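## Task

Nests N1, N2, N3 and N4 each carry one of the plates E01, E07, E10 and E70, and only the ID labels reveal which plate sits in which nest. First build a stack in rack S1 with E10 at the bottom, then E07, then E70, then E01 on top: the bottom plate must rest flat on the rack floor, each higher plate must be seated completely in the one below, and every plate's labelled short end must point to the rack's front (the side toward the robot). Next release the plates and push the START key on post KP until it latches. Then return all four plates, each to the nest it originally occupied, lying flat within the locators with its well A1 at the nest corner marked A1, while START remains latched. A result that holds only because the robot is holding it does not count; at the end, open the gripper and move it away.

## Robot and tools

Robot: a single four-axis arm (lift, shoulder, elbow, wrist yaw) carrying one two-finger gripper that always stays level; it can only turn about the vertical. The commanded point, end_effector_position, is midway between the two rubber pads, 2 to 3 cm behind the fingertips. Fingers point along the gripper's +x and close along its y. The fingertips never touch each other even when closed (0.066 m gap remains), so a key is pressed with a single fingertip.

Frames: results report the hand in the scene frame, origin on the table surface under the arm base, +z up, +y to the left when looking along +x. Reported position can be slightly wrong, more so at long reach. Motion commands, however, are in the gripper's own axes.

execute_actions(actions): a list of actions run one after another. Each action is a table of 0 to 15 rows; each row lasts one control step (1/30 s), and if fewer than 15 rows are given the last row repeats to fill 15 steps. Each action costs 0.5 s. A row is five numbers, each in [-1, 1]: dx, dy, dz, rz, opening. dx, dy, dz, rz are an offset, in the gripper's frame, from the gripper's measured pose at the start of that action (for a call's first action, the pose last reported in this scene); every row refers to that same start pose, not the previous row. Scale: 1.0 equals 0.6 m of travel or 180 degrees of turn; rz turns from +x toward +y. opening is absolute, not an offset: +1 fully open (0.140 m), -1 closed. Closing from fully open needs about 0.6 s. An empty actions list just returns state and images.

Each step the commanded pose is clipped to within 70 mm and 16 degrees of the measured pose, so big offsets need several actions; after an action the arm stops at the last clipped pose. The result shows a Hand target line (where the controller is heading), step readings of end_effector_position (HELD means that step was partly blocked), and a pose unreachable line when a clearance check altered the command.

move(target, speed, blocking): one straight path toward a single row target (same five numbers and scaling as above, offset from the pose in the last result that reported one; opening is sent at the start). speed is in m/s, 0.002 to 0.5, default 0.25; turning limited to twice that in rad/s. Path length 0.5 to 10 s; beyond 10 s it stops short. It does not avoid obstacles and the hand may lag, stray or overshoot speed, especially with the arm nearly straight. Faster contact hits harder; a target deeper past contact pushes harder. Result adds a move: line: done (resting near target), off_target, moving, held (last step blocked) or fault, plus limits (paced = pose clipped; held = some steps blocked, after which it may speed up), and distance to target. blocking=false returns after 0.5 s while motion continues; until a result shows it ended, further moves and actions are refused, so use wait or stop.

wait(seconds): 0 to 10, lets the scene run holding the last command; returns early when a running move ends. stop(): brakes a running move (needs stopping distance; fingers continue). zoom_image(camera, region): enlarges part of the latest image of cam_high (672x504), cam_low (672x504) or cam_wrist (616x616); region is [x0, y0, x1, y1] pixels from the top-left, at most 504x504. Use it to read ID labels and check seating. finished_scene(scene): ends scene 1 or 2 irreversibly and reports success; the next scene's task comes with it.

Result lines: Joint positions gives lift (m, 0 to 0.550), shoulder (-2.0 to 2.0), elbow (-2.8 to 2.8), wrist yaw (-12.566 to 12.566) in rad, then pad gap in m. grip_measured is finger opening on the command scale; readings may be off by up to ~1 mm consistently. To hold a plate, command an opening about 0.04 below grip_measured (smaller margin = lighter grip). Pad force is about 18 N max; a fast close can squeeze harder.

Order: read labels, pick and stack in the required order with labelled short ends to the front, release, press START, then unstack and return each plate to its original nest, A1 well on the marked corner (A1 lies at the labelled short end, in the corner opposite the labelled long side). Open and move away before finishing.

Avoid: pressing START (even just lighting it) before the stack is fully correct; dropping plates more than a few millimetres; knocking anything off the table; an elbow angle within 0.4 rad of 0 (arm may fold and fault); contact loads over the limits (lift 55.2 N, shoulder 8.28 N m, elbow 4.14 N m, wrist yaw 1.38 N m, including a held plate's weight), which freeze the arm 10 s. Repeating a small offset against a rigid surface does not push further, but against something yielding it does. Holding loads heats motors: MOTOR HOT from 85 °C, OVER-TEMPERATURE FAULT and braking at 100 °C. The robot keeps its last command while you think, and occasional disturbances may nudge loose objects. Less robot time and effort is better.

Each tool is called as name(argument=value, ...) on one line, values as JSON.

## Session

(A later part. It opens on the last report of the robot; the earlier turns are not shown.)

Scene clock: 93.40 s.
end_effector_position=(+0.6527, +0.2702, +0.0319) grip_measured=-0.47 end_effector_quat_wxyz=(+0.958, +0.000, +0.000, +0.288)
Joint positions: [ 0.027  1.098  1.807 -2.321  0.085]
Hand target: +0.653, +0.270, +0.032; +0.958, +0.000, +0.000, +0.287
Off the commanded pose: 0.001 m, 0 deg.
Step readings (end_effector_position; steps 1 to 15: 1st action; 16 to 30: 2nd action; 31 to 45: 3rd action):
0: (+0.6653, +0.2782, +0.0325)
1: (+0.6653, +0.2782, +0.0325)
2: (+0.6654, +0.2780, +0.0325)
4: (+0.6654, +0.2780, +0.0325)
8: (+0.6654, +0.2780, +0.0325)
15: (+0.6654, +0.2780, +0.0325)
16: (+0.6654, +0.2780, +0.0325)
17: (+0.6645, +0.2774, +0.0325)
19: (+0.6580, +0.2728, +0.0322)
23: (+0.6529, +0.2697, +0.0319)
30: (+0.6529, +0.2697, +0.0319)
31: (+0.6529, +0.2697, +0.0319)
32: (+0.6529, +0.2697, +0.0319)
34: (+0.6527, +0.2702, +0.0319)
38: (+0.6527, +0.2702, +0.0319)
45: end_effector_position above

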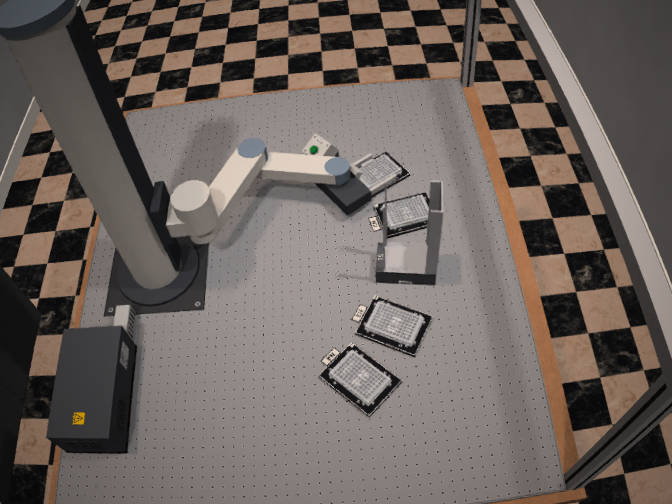

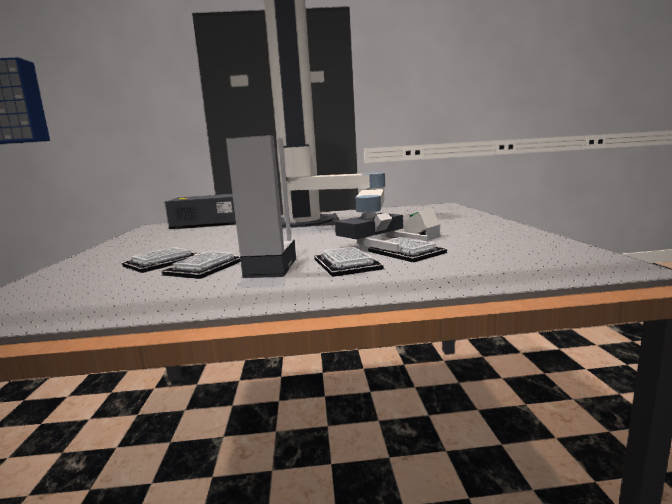

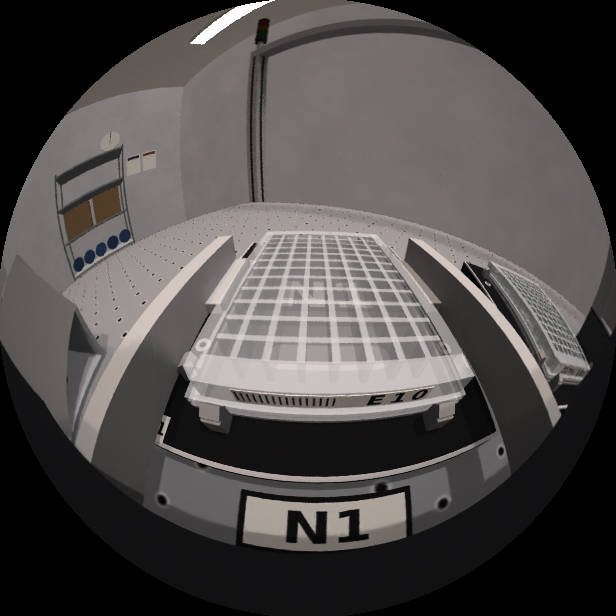

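move(target=[0.0003,0,-0.333,0,-0.52], speed=0.12)

move(target=[0,0,-0.011,0,-0.52], speed=0.008)

move(target=[0,0,0,0,-0.1])

move(target=[-0.217,0,0,0,-0.1])

zoom_image(camera="cam_wrist", region=[240, 190, 400, 310])

move(target=[-0.275,0.517,0,0.31,-1])

Scene clock: 247.37 s.
end_effector_position=(+0.7051, -0.0761, +0.1164) grip_measured=-0.47 end_effector_quat_wxyz=(+0.998, +0.000, +0.000, -0.067)
Joint positions: [ 0.111  0.497  1.724 -2.354  0.086]
Hand target: +0.705, -0.076, +0.116; +0.998, +0.000, +0.000, -0.067
Off the commanded pose: 0.000 m, 0 deg.
move: done

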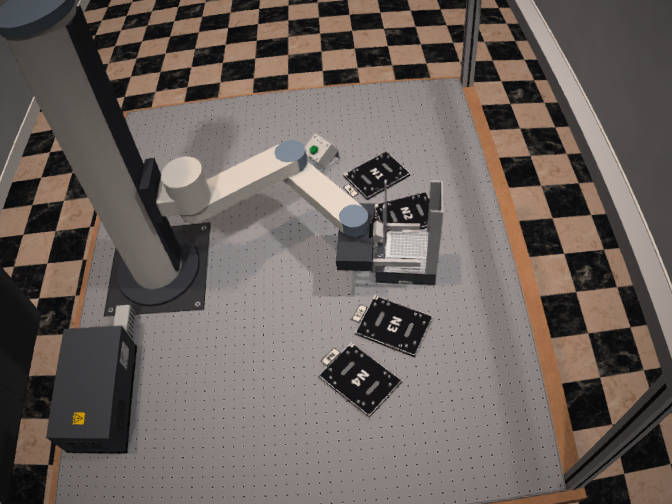

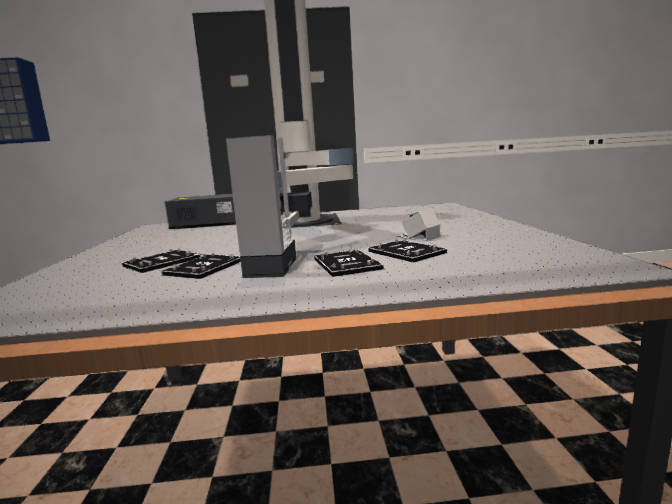

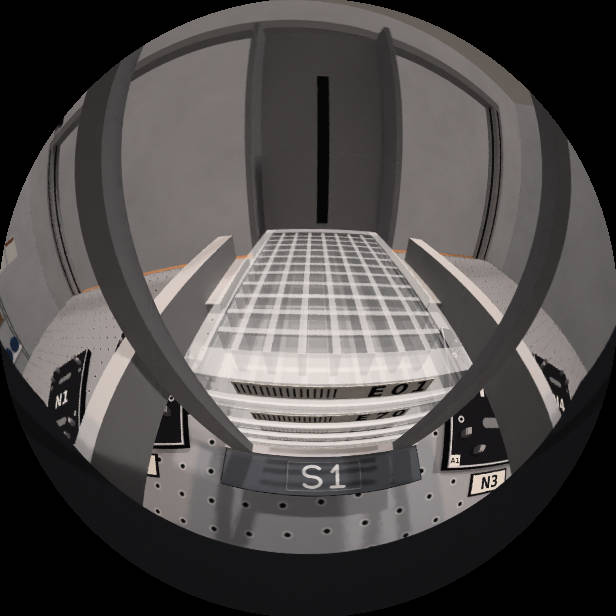

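Scene clock: 248.40 s.
end_effector_position=(+0.7051, -0.0761, +0.1107) grip_measured=-0.47 end_effector_quat_wxyz=(+0.998, +0.000, +0.000, -0.067)
Joint positions: [ 0.106  0.497  1.724 -2.354  0.086]
Hand target: +0.705, -0.076, +0.110; +0.998, +0.000, +0.000, -0.067
Off the commanded pose: 0.001 m, 0 deg.
move: done

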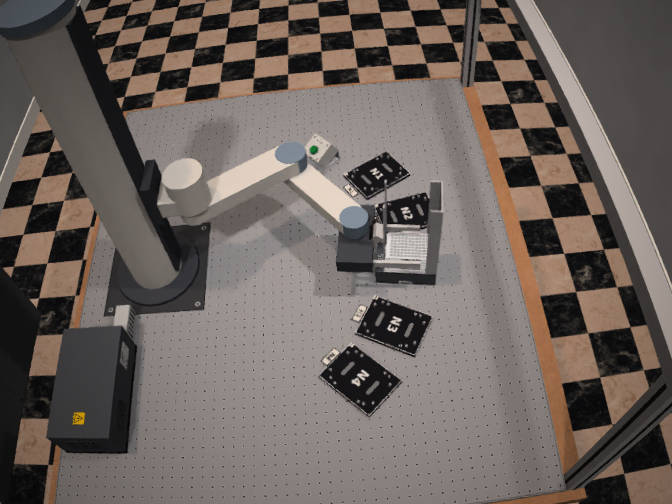

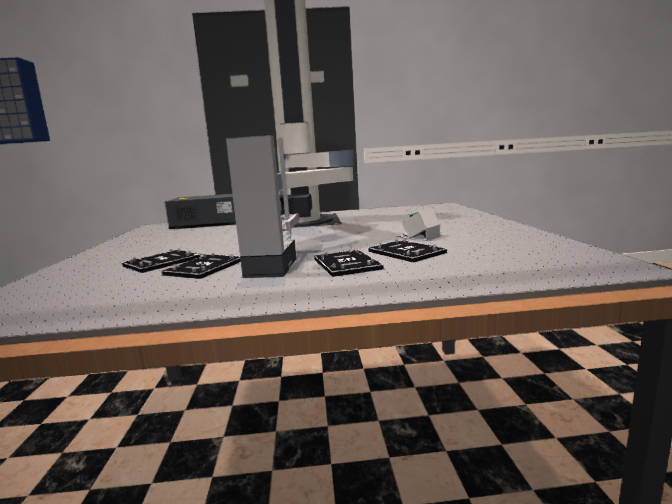

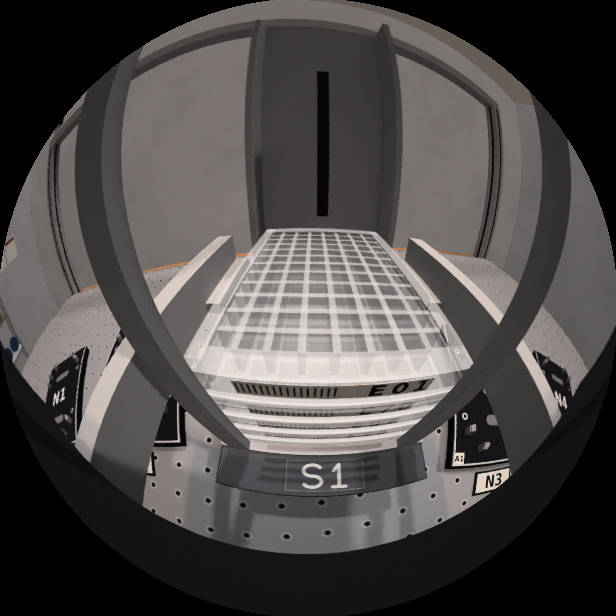

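Scene clock: 248.90 s.
end_effector_position=(+0.7051, -0.0761, +0.1107) grip_measured=-0.10 end_effector_quat_wxyz=(+0.998, +0.000, +0.000, -0.067)
Joint positions: [ 0.106  0.497  1.724 -2.354  0.099]
Hand target: +0.705, -0.076, +0.111; +0.998, +0.000, +0.000, -0.067
Off the commanded pose: 0.000 m, 0 deg.
move: done

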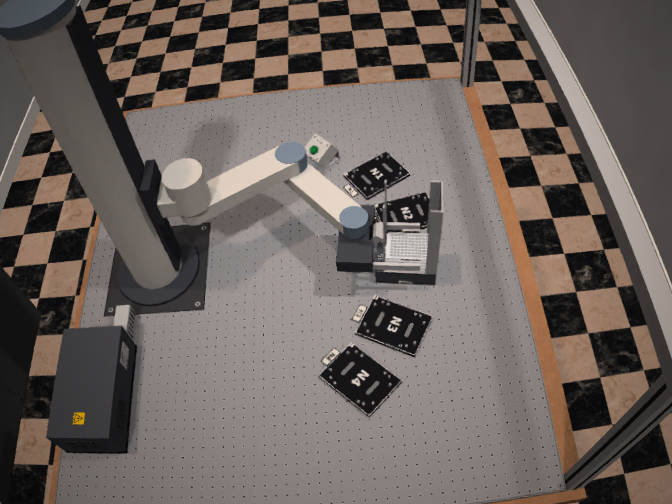

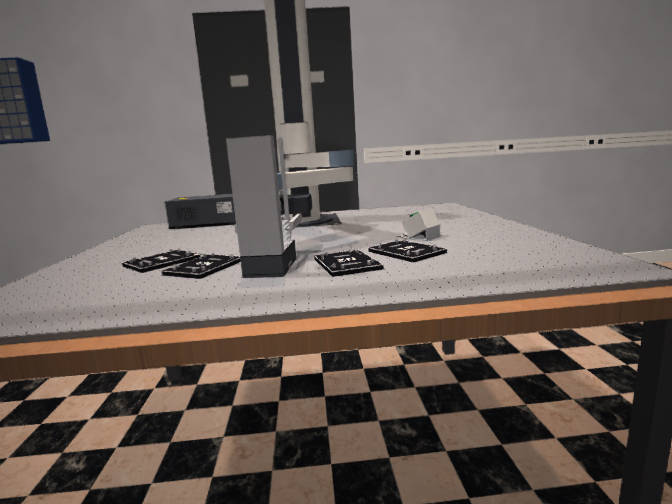

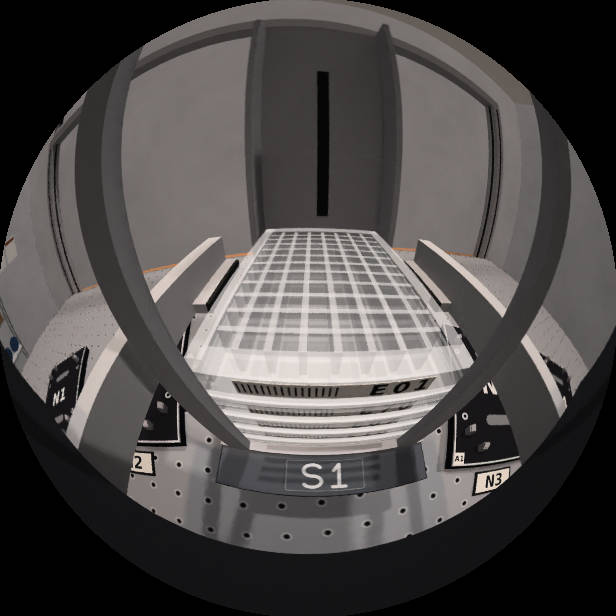

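Scene clock: 249.83 s.
end_effector_position=(+0.5760, -0.0588, +0.1107) grip_measured=-0.10 end_effector_quat_wxyz=(+0.998, +0.000, +0.000, -0.067)
Joint positions: [ 0.106  0.758  1.061 -1.953  0.099]
Hand target: +0.576, -0.059, +0.111; +0.998, +0.000, +0.000, -0.067
Off the commanded pose: 0.000 m, 0 deg.
move: done

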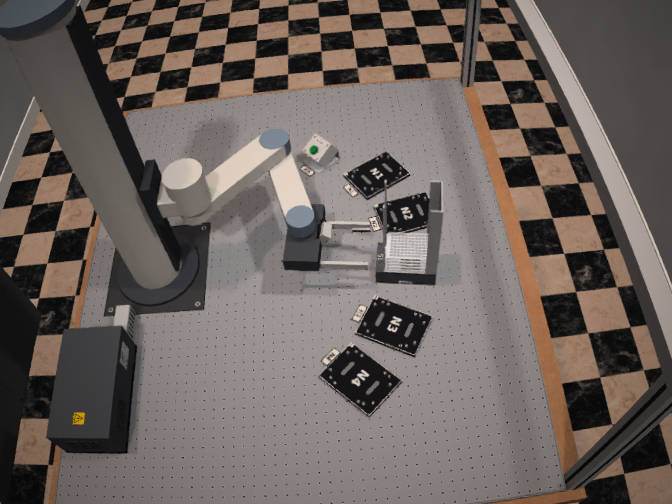

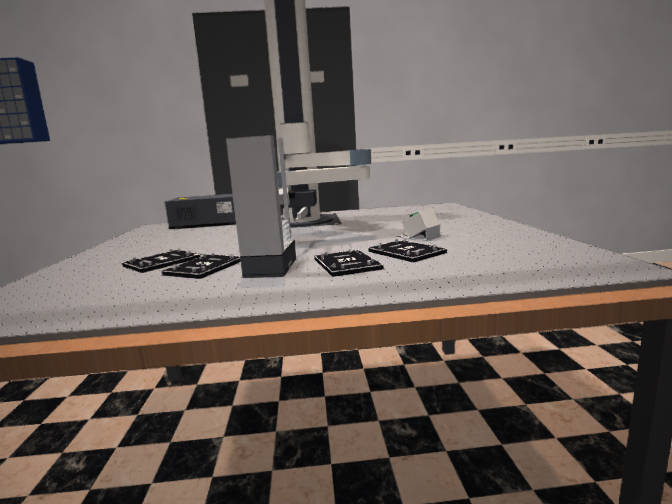

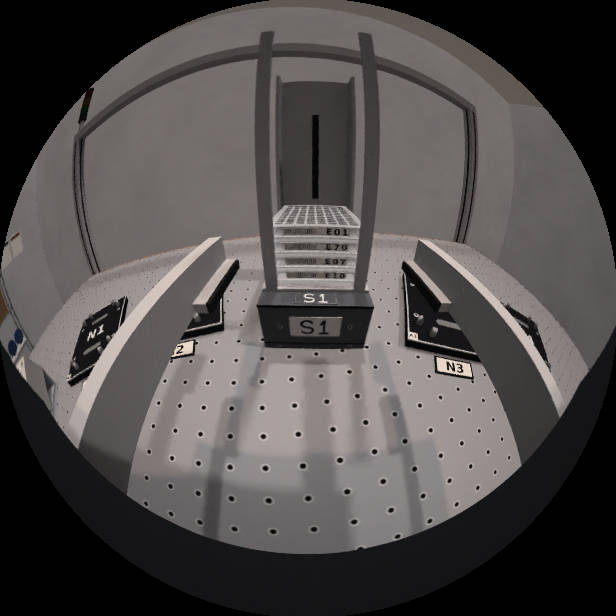

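Region (240, 190, 400, 310) of cam_wrist's 616x616 image, scaled by 3.150, with more detail than that image has; it fills the top 378 rows of this view, and the rest is white.

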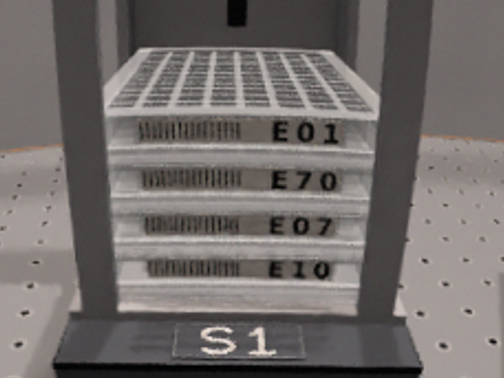

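Scene clock: 252.13 s.
end_effector_position=(+0.4539, +0.2708, +0.1107) grip_measured=-0.99 end_effector_quat_wxyz=(+0.913, +0.000, +0.000, +0.408)
Joint positions: [ 0.106  1.666  0.989 -1.814  0.066]
Hand target: +0.454, +0.271, +0.111; +0.913, +0.000, +0.000, +0.408
Off the commanded pose: 0.000 m, 0 deg.
move: done

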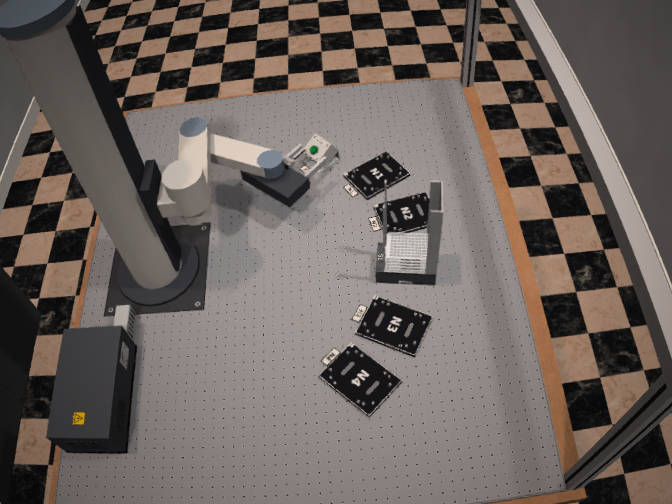

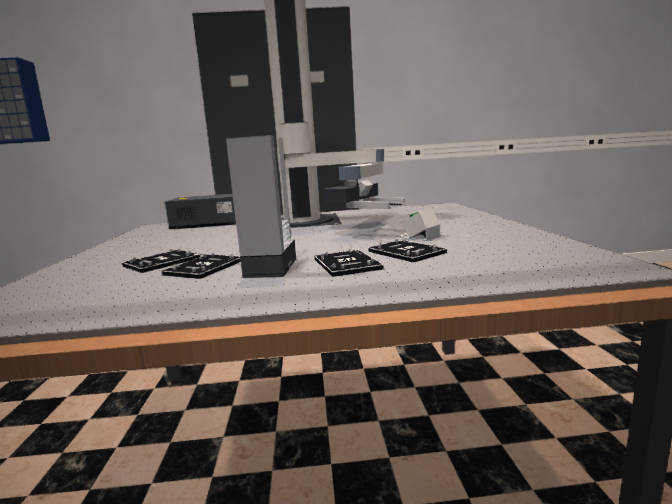

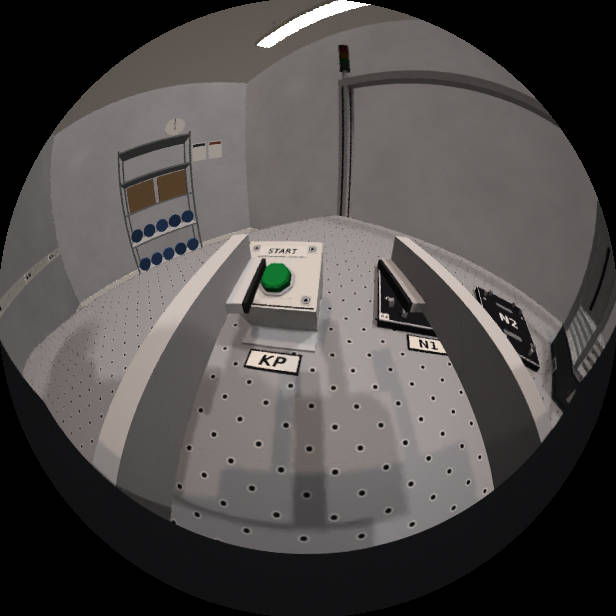

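move(target=[0.03,0,-0.04,0,-1], speed=0.05)

zoom_image(camera="cam_high", region=[270, 120, 360, 190])

zoom_image(camera="cam_low", region=[360, 185, 460, 250])

Scene clock: 257.33 s.
end_effector_position=(+0.4658, +0.2844, +0.0867) grip_measured=-0.99 end_effector_quat_wxyz=(+0.913, +0.000, +0.000, +0.408)
Joint positions: [ 0.082  1.646  1.069 -1.874  0.066]
Hand target: +0.466, +0.284, +0.087; +0.913, +0.000, +0.000, +0.408
Off the commanded pose: 0.000 m, 0 deg.
move: done

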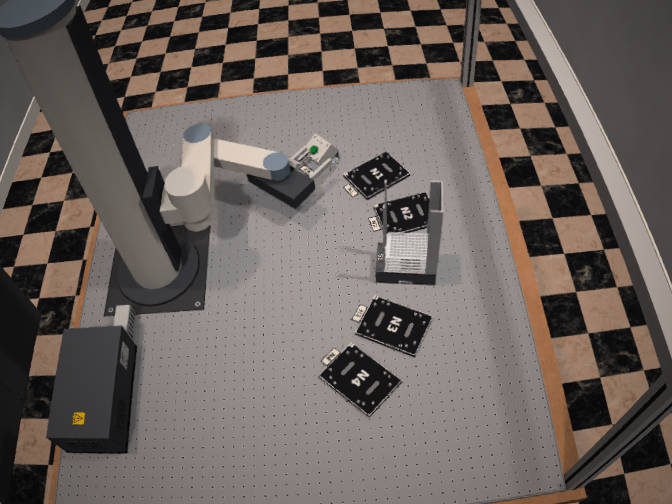

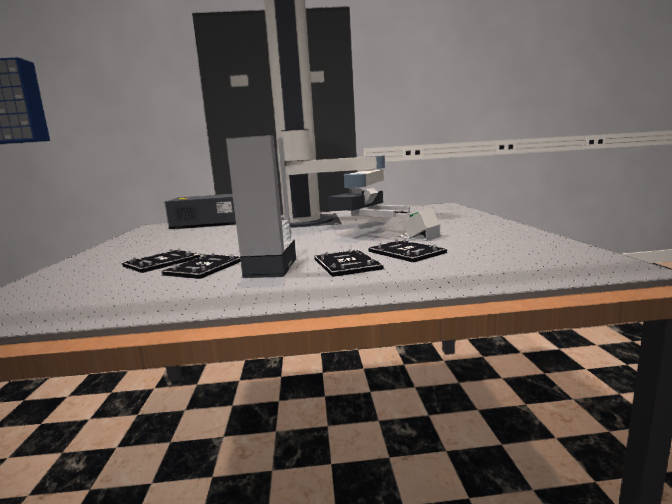

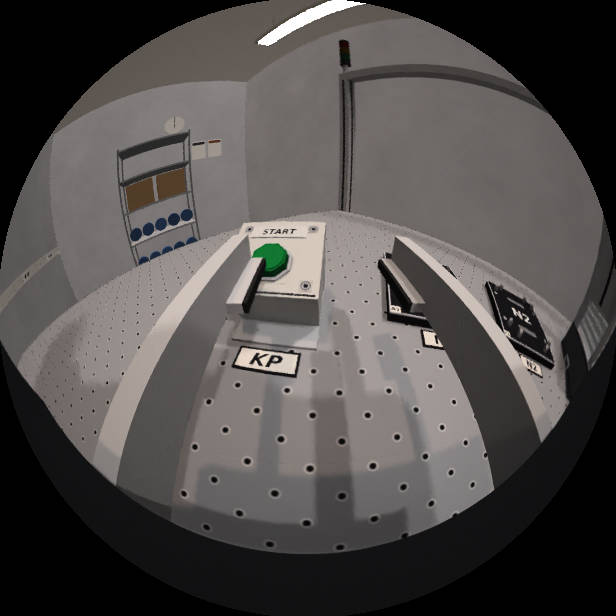

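Region (270, 120, 360, 190) of cam_high's 672x504 image, scaled by 5.600, with more detail than that image has.

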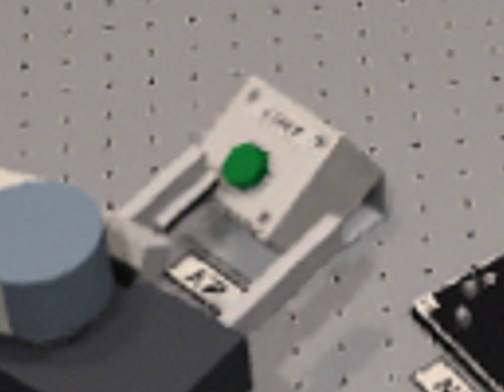

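Region (360, 185, 460, 250) of cam_low's 672x504 image, scaled by 5.040, with more detail than that image has; it fills the top 328 rows of this view, and the rest is white.

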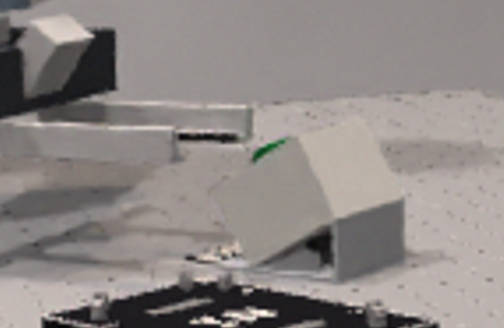

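move(target=[0.04,-0.006,0,0,-1], speed=0.03)

move(target=[0.003,0,-0.01,0,-1], speed=0.01)

zoom_image(camera="cam_high", region=[270, 120, 360, 190])

zoom_image(camera="cam_low", region=[360, 185, 460, 250])

Scene clock: 264.97 s.
end_effector_position=(+0.4842, +0.2998, +0.0867) grip_measured=-0.99 end_effector_quat_wxyz=(+0.913, +0.000, +0.000, +0.409)
Joint positions: [ 0.082  1.601  1.18  -1.939  0.066]
Hand target: +0.484, +0.300, +0.087; +0.913, +0.000, +0.000, +0.408
Off the commanded pose: 0.000 m, 0 deg.
move: done

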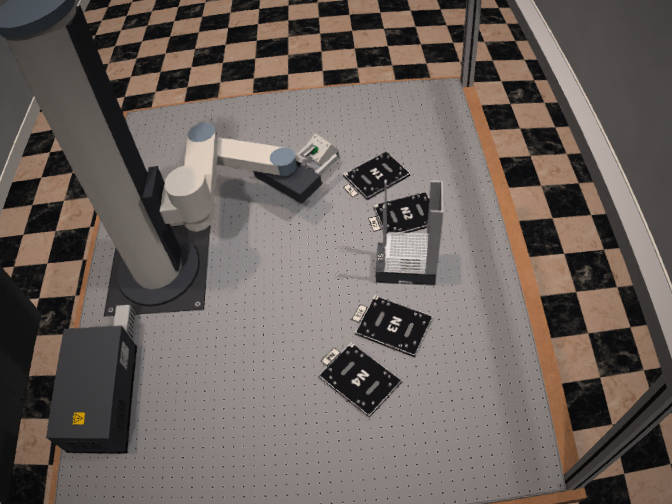

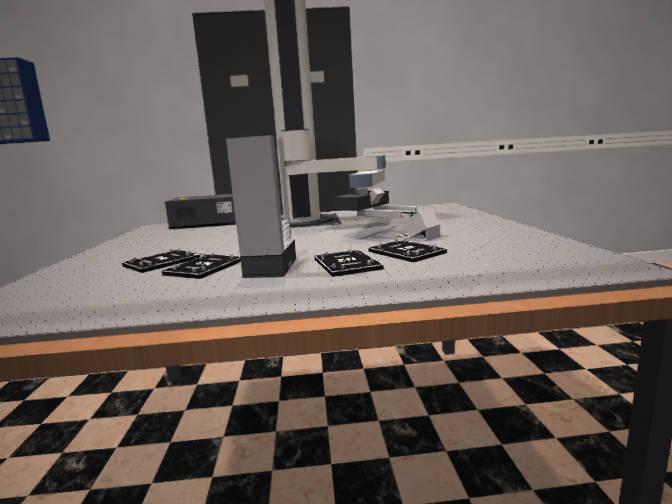

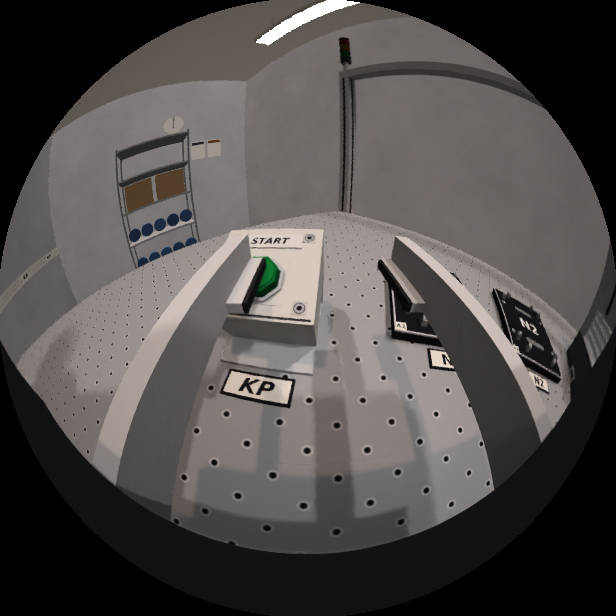

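Scene clock: 265.80 s.
end_effector_position=(+0.4854, +0.3010, +0.0810) grip_measured=-0.99 end_effector_quat_wxyz=(+0.913, +0.000, +0.000, +0.409)
Joint positions: [ 0.076  1.599  1.188 -1.945  0.066]
Hand target: +0.485, +0.301, +0.081; +0.913, +0.000, +0.000, +0.409
Off the commanded pose: 0.000 m, 0 deg.
move: done

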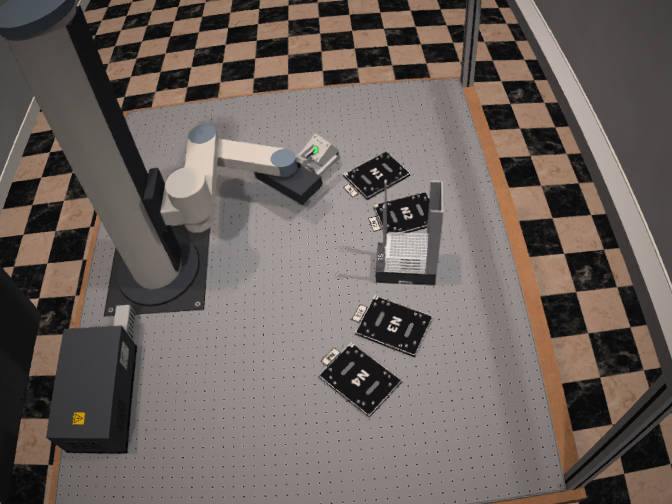

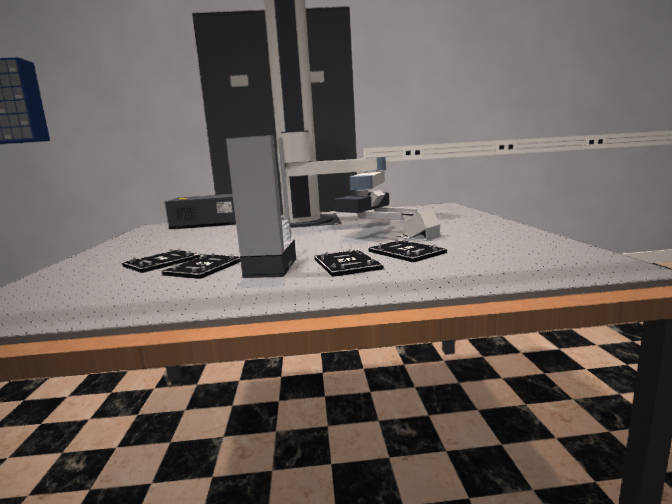

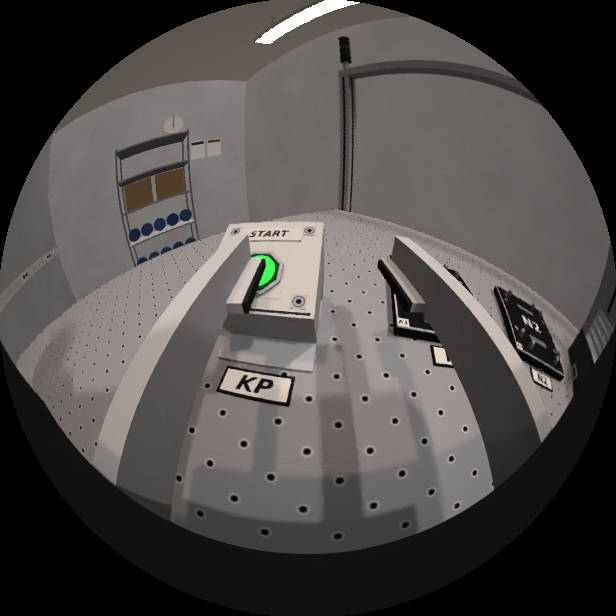

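Region (270, 120, 360, 190) of cam_high's 672x504 image, scaled by 5.600, with more detail than that image has.

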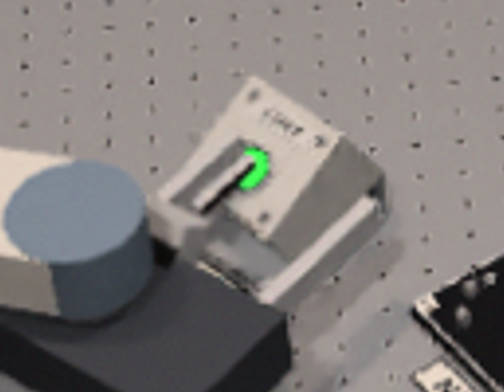

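Region (360, 185, 460, 250) of cam_low's 672x504 image, scaled by 5.040, with more detail than that image has; it fills the top 328 rows of this view, and the rest is white.

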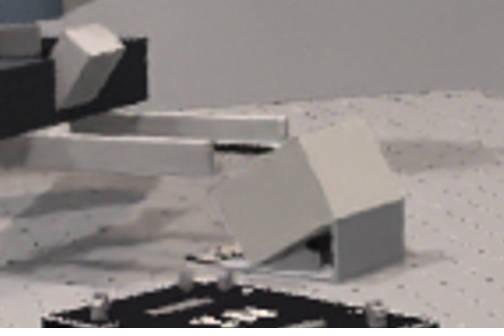

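move(target=[0,0,0.05,0,-1], speed=0.06)

Scene clock: 268.47 s.
end_effector_position=(+0.4854, +0.3011, +0.1110) grip_measured=-0.99 end_effector_quat_wxyz=(+0.913, +0.000, +0.000, +0.409)
Joint positions: [ 0.106  1.599  1.188 -1.945  0.066]
Hand target: +0.485, +0.301, +0.111; +0.913, +0.000, +0.000, +0.409
Off the commanded pose: 0.000 m, 0 deg.
move: done

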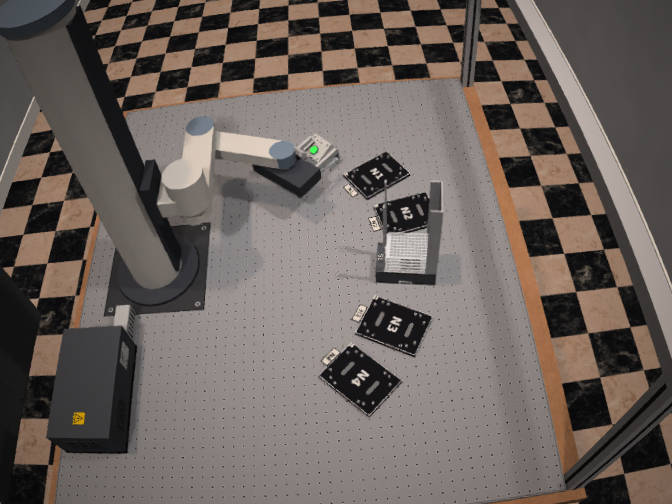

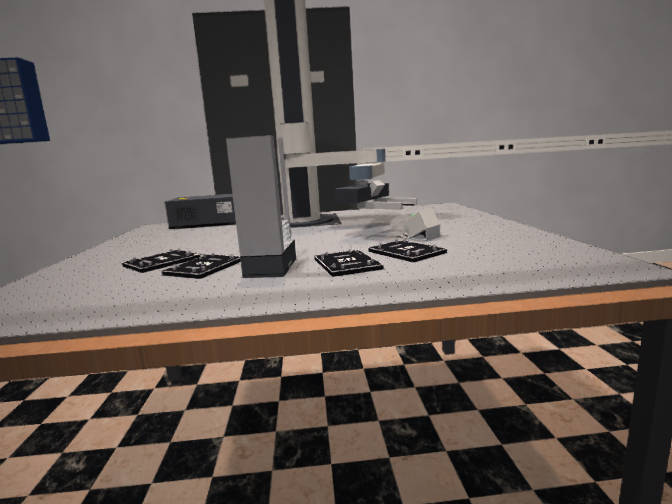

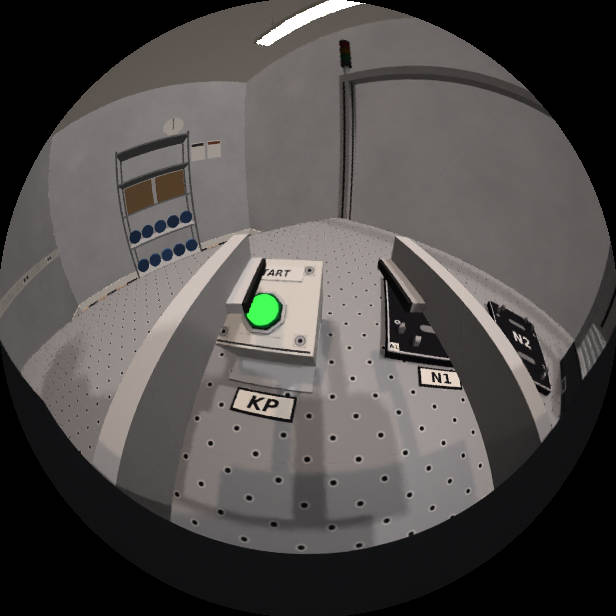

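move(target=[-0.347,-0.5118,0,-0.3105,-0.1])

move(target=[0.217,0,0,0,-0.1])

move(target=[0,0,0,0,-0.52])

Scene clock: 274.77 s.
end_effector_position=(+0.5759, -0.0588, +0.1110) grip_measured=-0.10 end_effector_quat_wxyz=(+0.998, +0.000, +0.000, -0.066)
Joint positions: [ 0.106  0.758  1.06  -1.951  0.099]
Hand target: +0.576, -0.059, +0.111; +0.998, +0.000, +0.000, -0.066
Off the commanded pose: 0.000 m, 0 deg.
move: done

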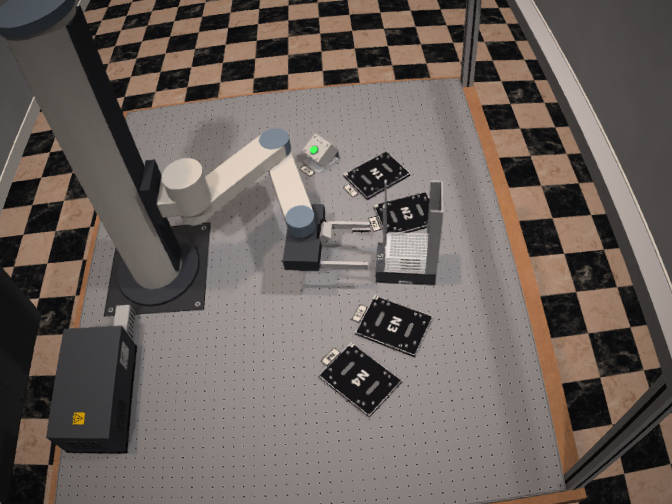

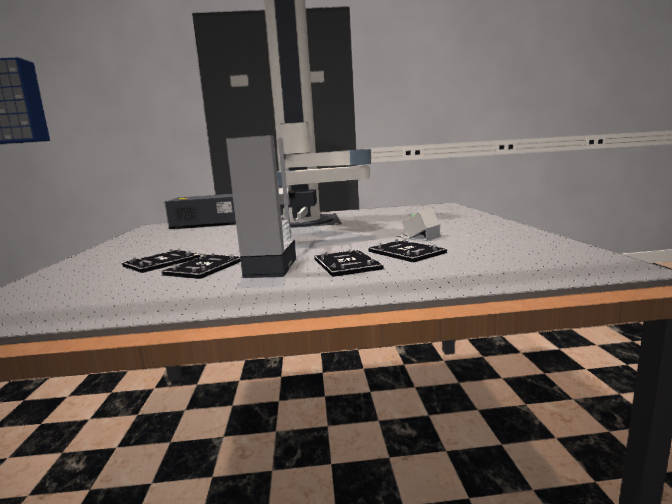

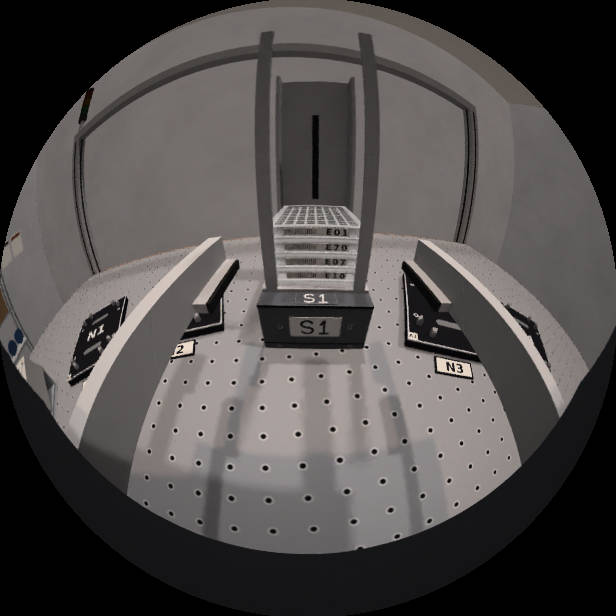

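Scene clock: 275.73 s.
end_effector_position=(+0.7049, -0.0762, +0.1110) grip_measured=-0.10 end_effector_quat_wxyz=(+0.998, +0.000, +0.000, -0.066)
Joint positions: [ 0.106  0.497  1.723 -2.353  0.099]
Hand target: +0.705, -0.076, +0.111; +0.998, +0.000, +0.000, -0.066
Off the commanded pose: 0.000 m, 0 deg.
move: done

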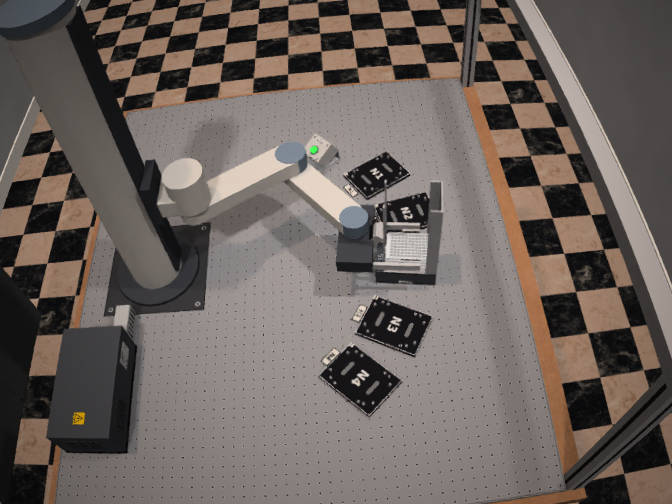

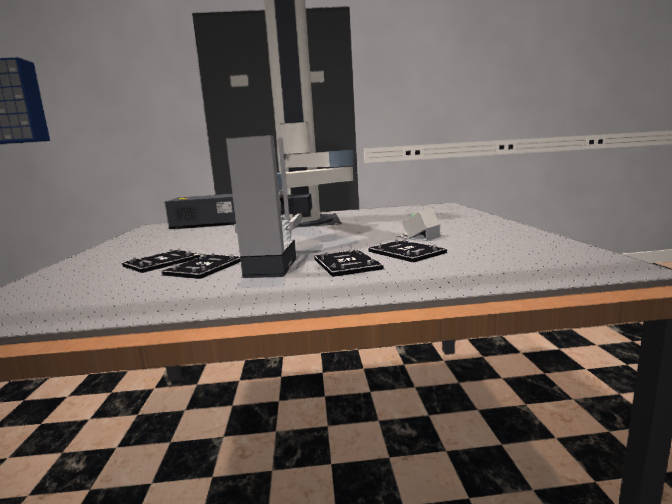

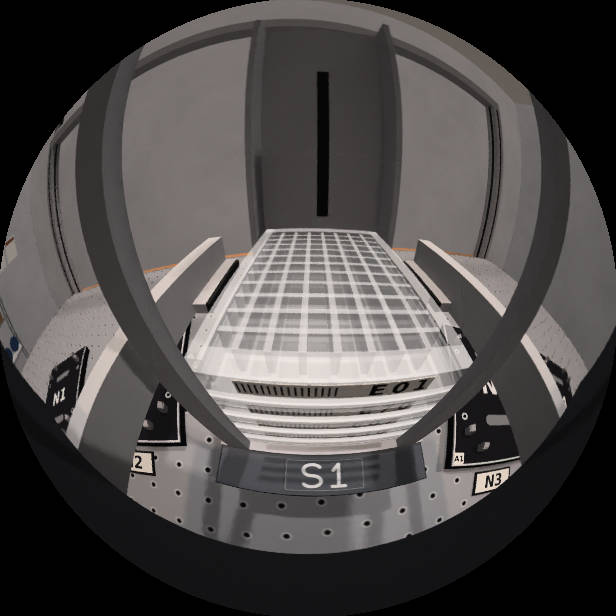

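Scene clock: 276.23 s.
end_effector_position=(+0.7049, -0.0762, +0.1110) grip_measured=-0.47 end_effector_quat_wxyz=(+0.998, +0.000, +0.000, -0.066)
Joint positions: [ 0.106  0.497  1.723 -2.353  0.086]
Hand target: +0.705, -0.076, +0.111; +0.998, +0.000, +0.000, -0.066
Off the commanded pose: 0.000 m, 0 deg.
move: done

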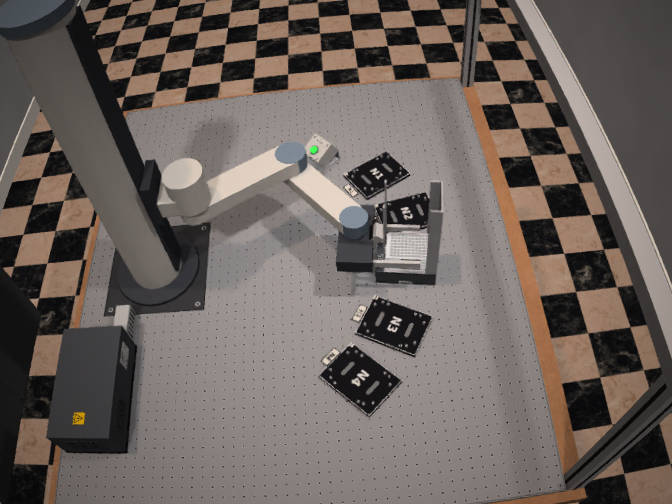

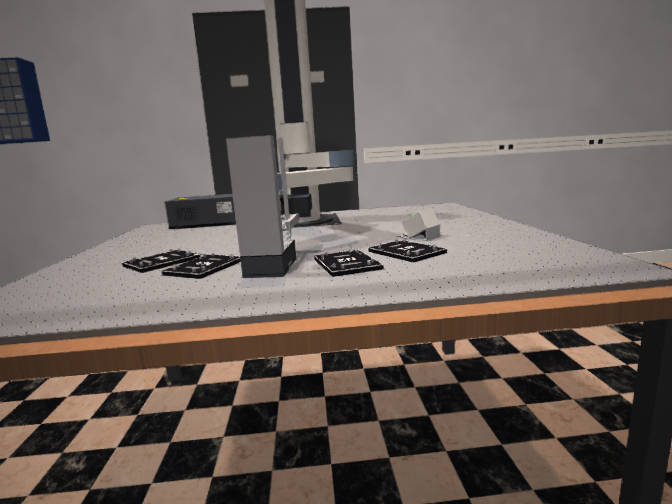

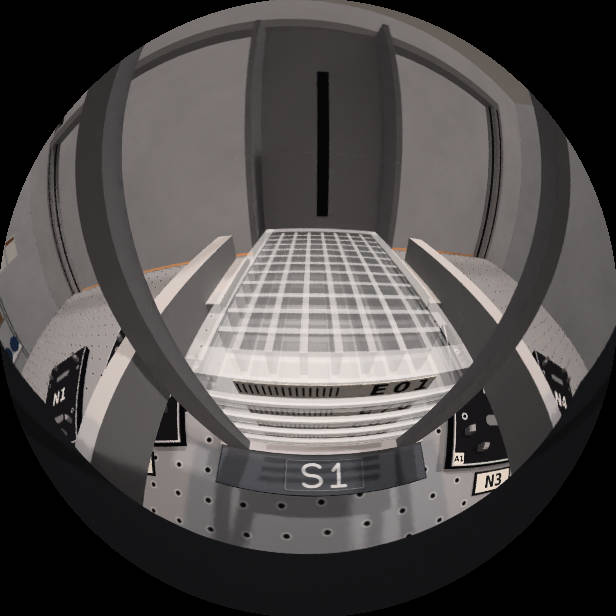

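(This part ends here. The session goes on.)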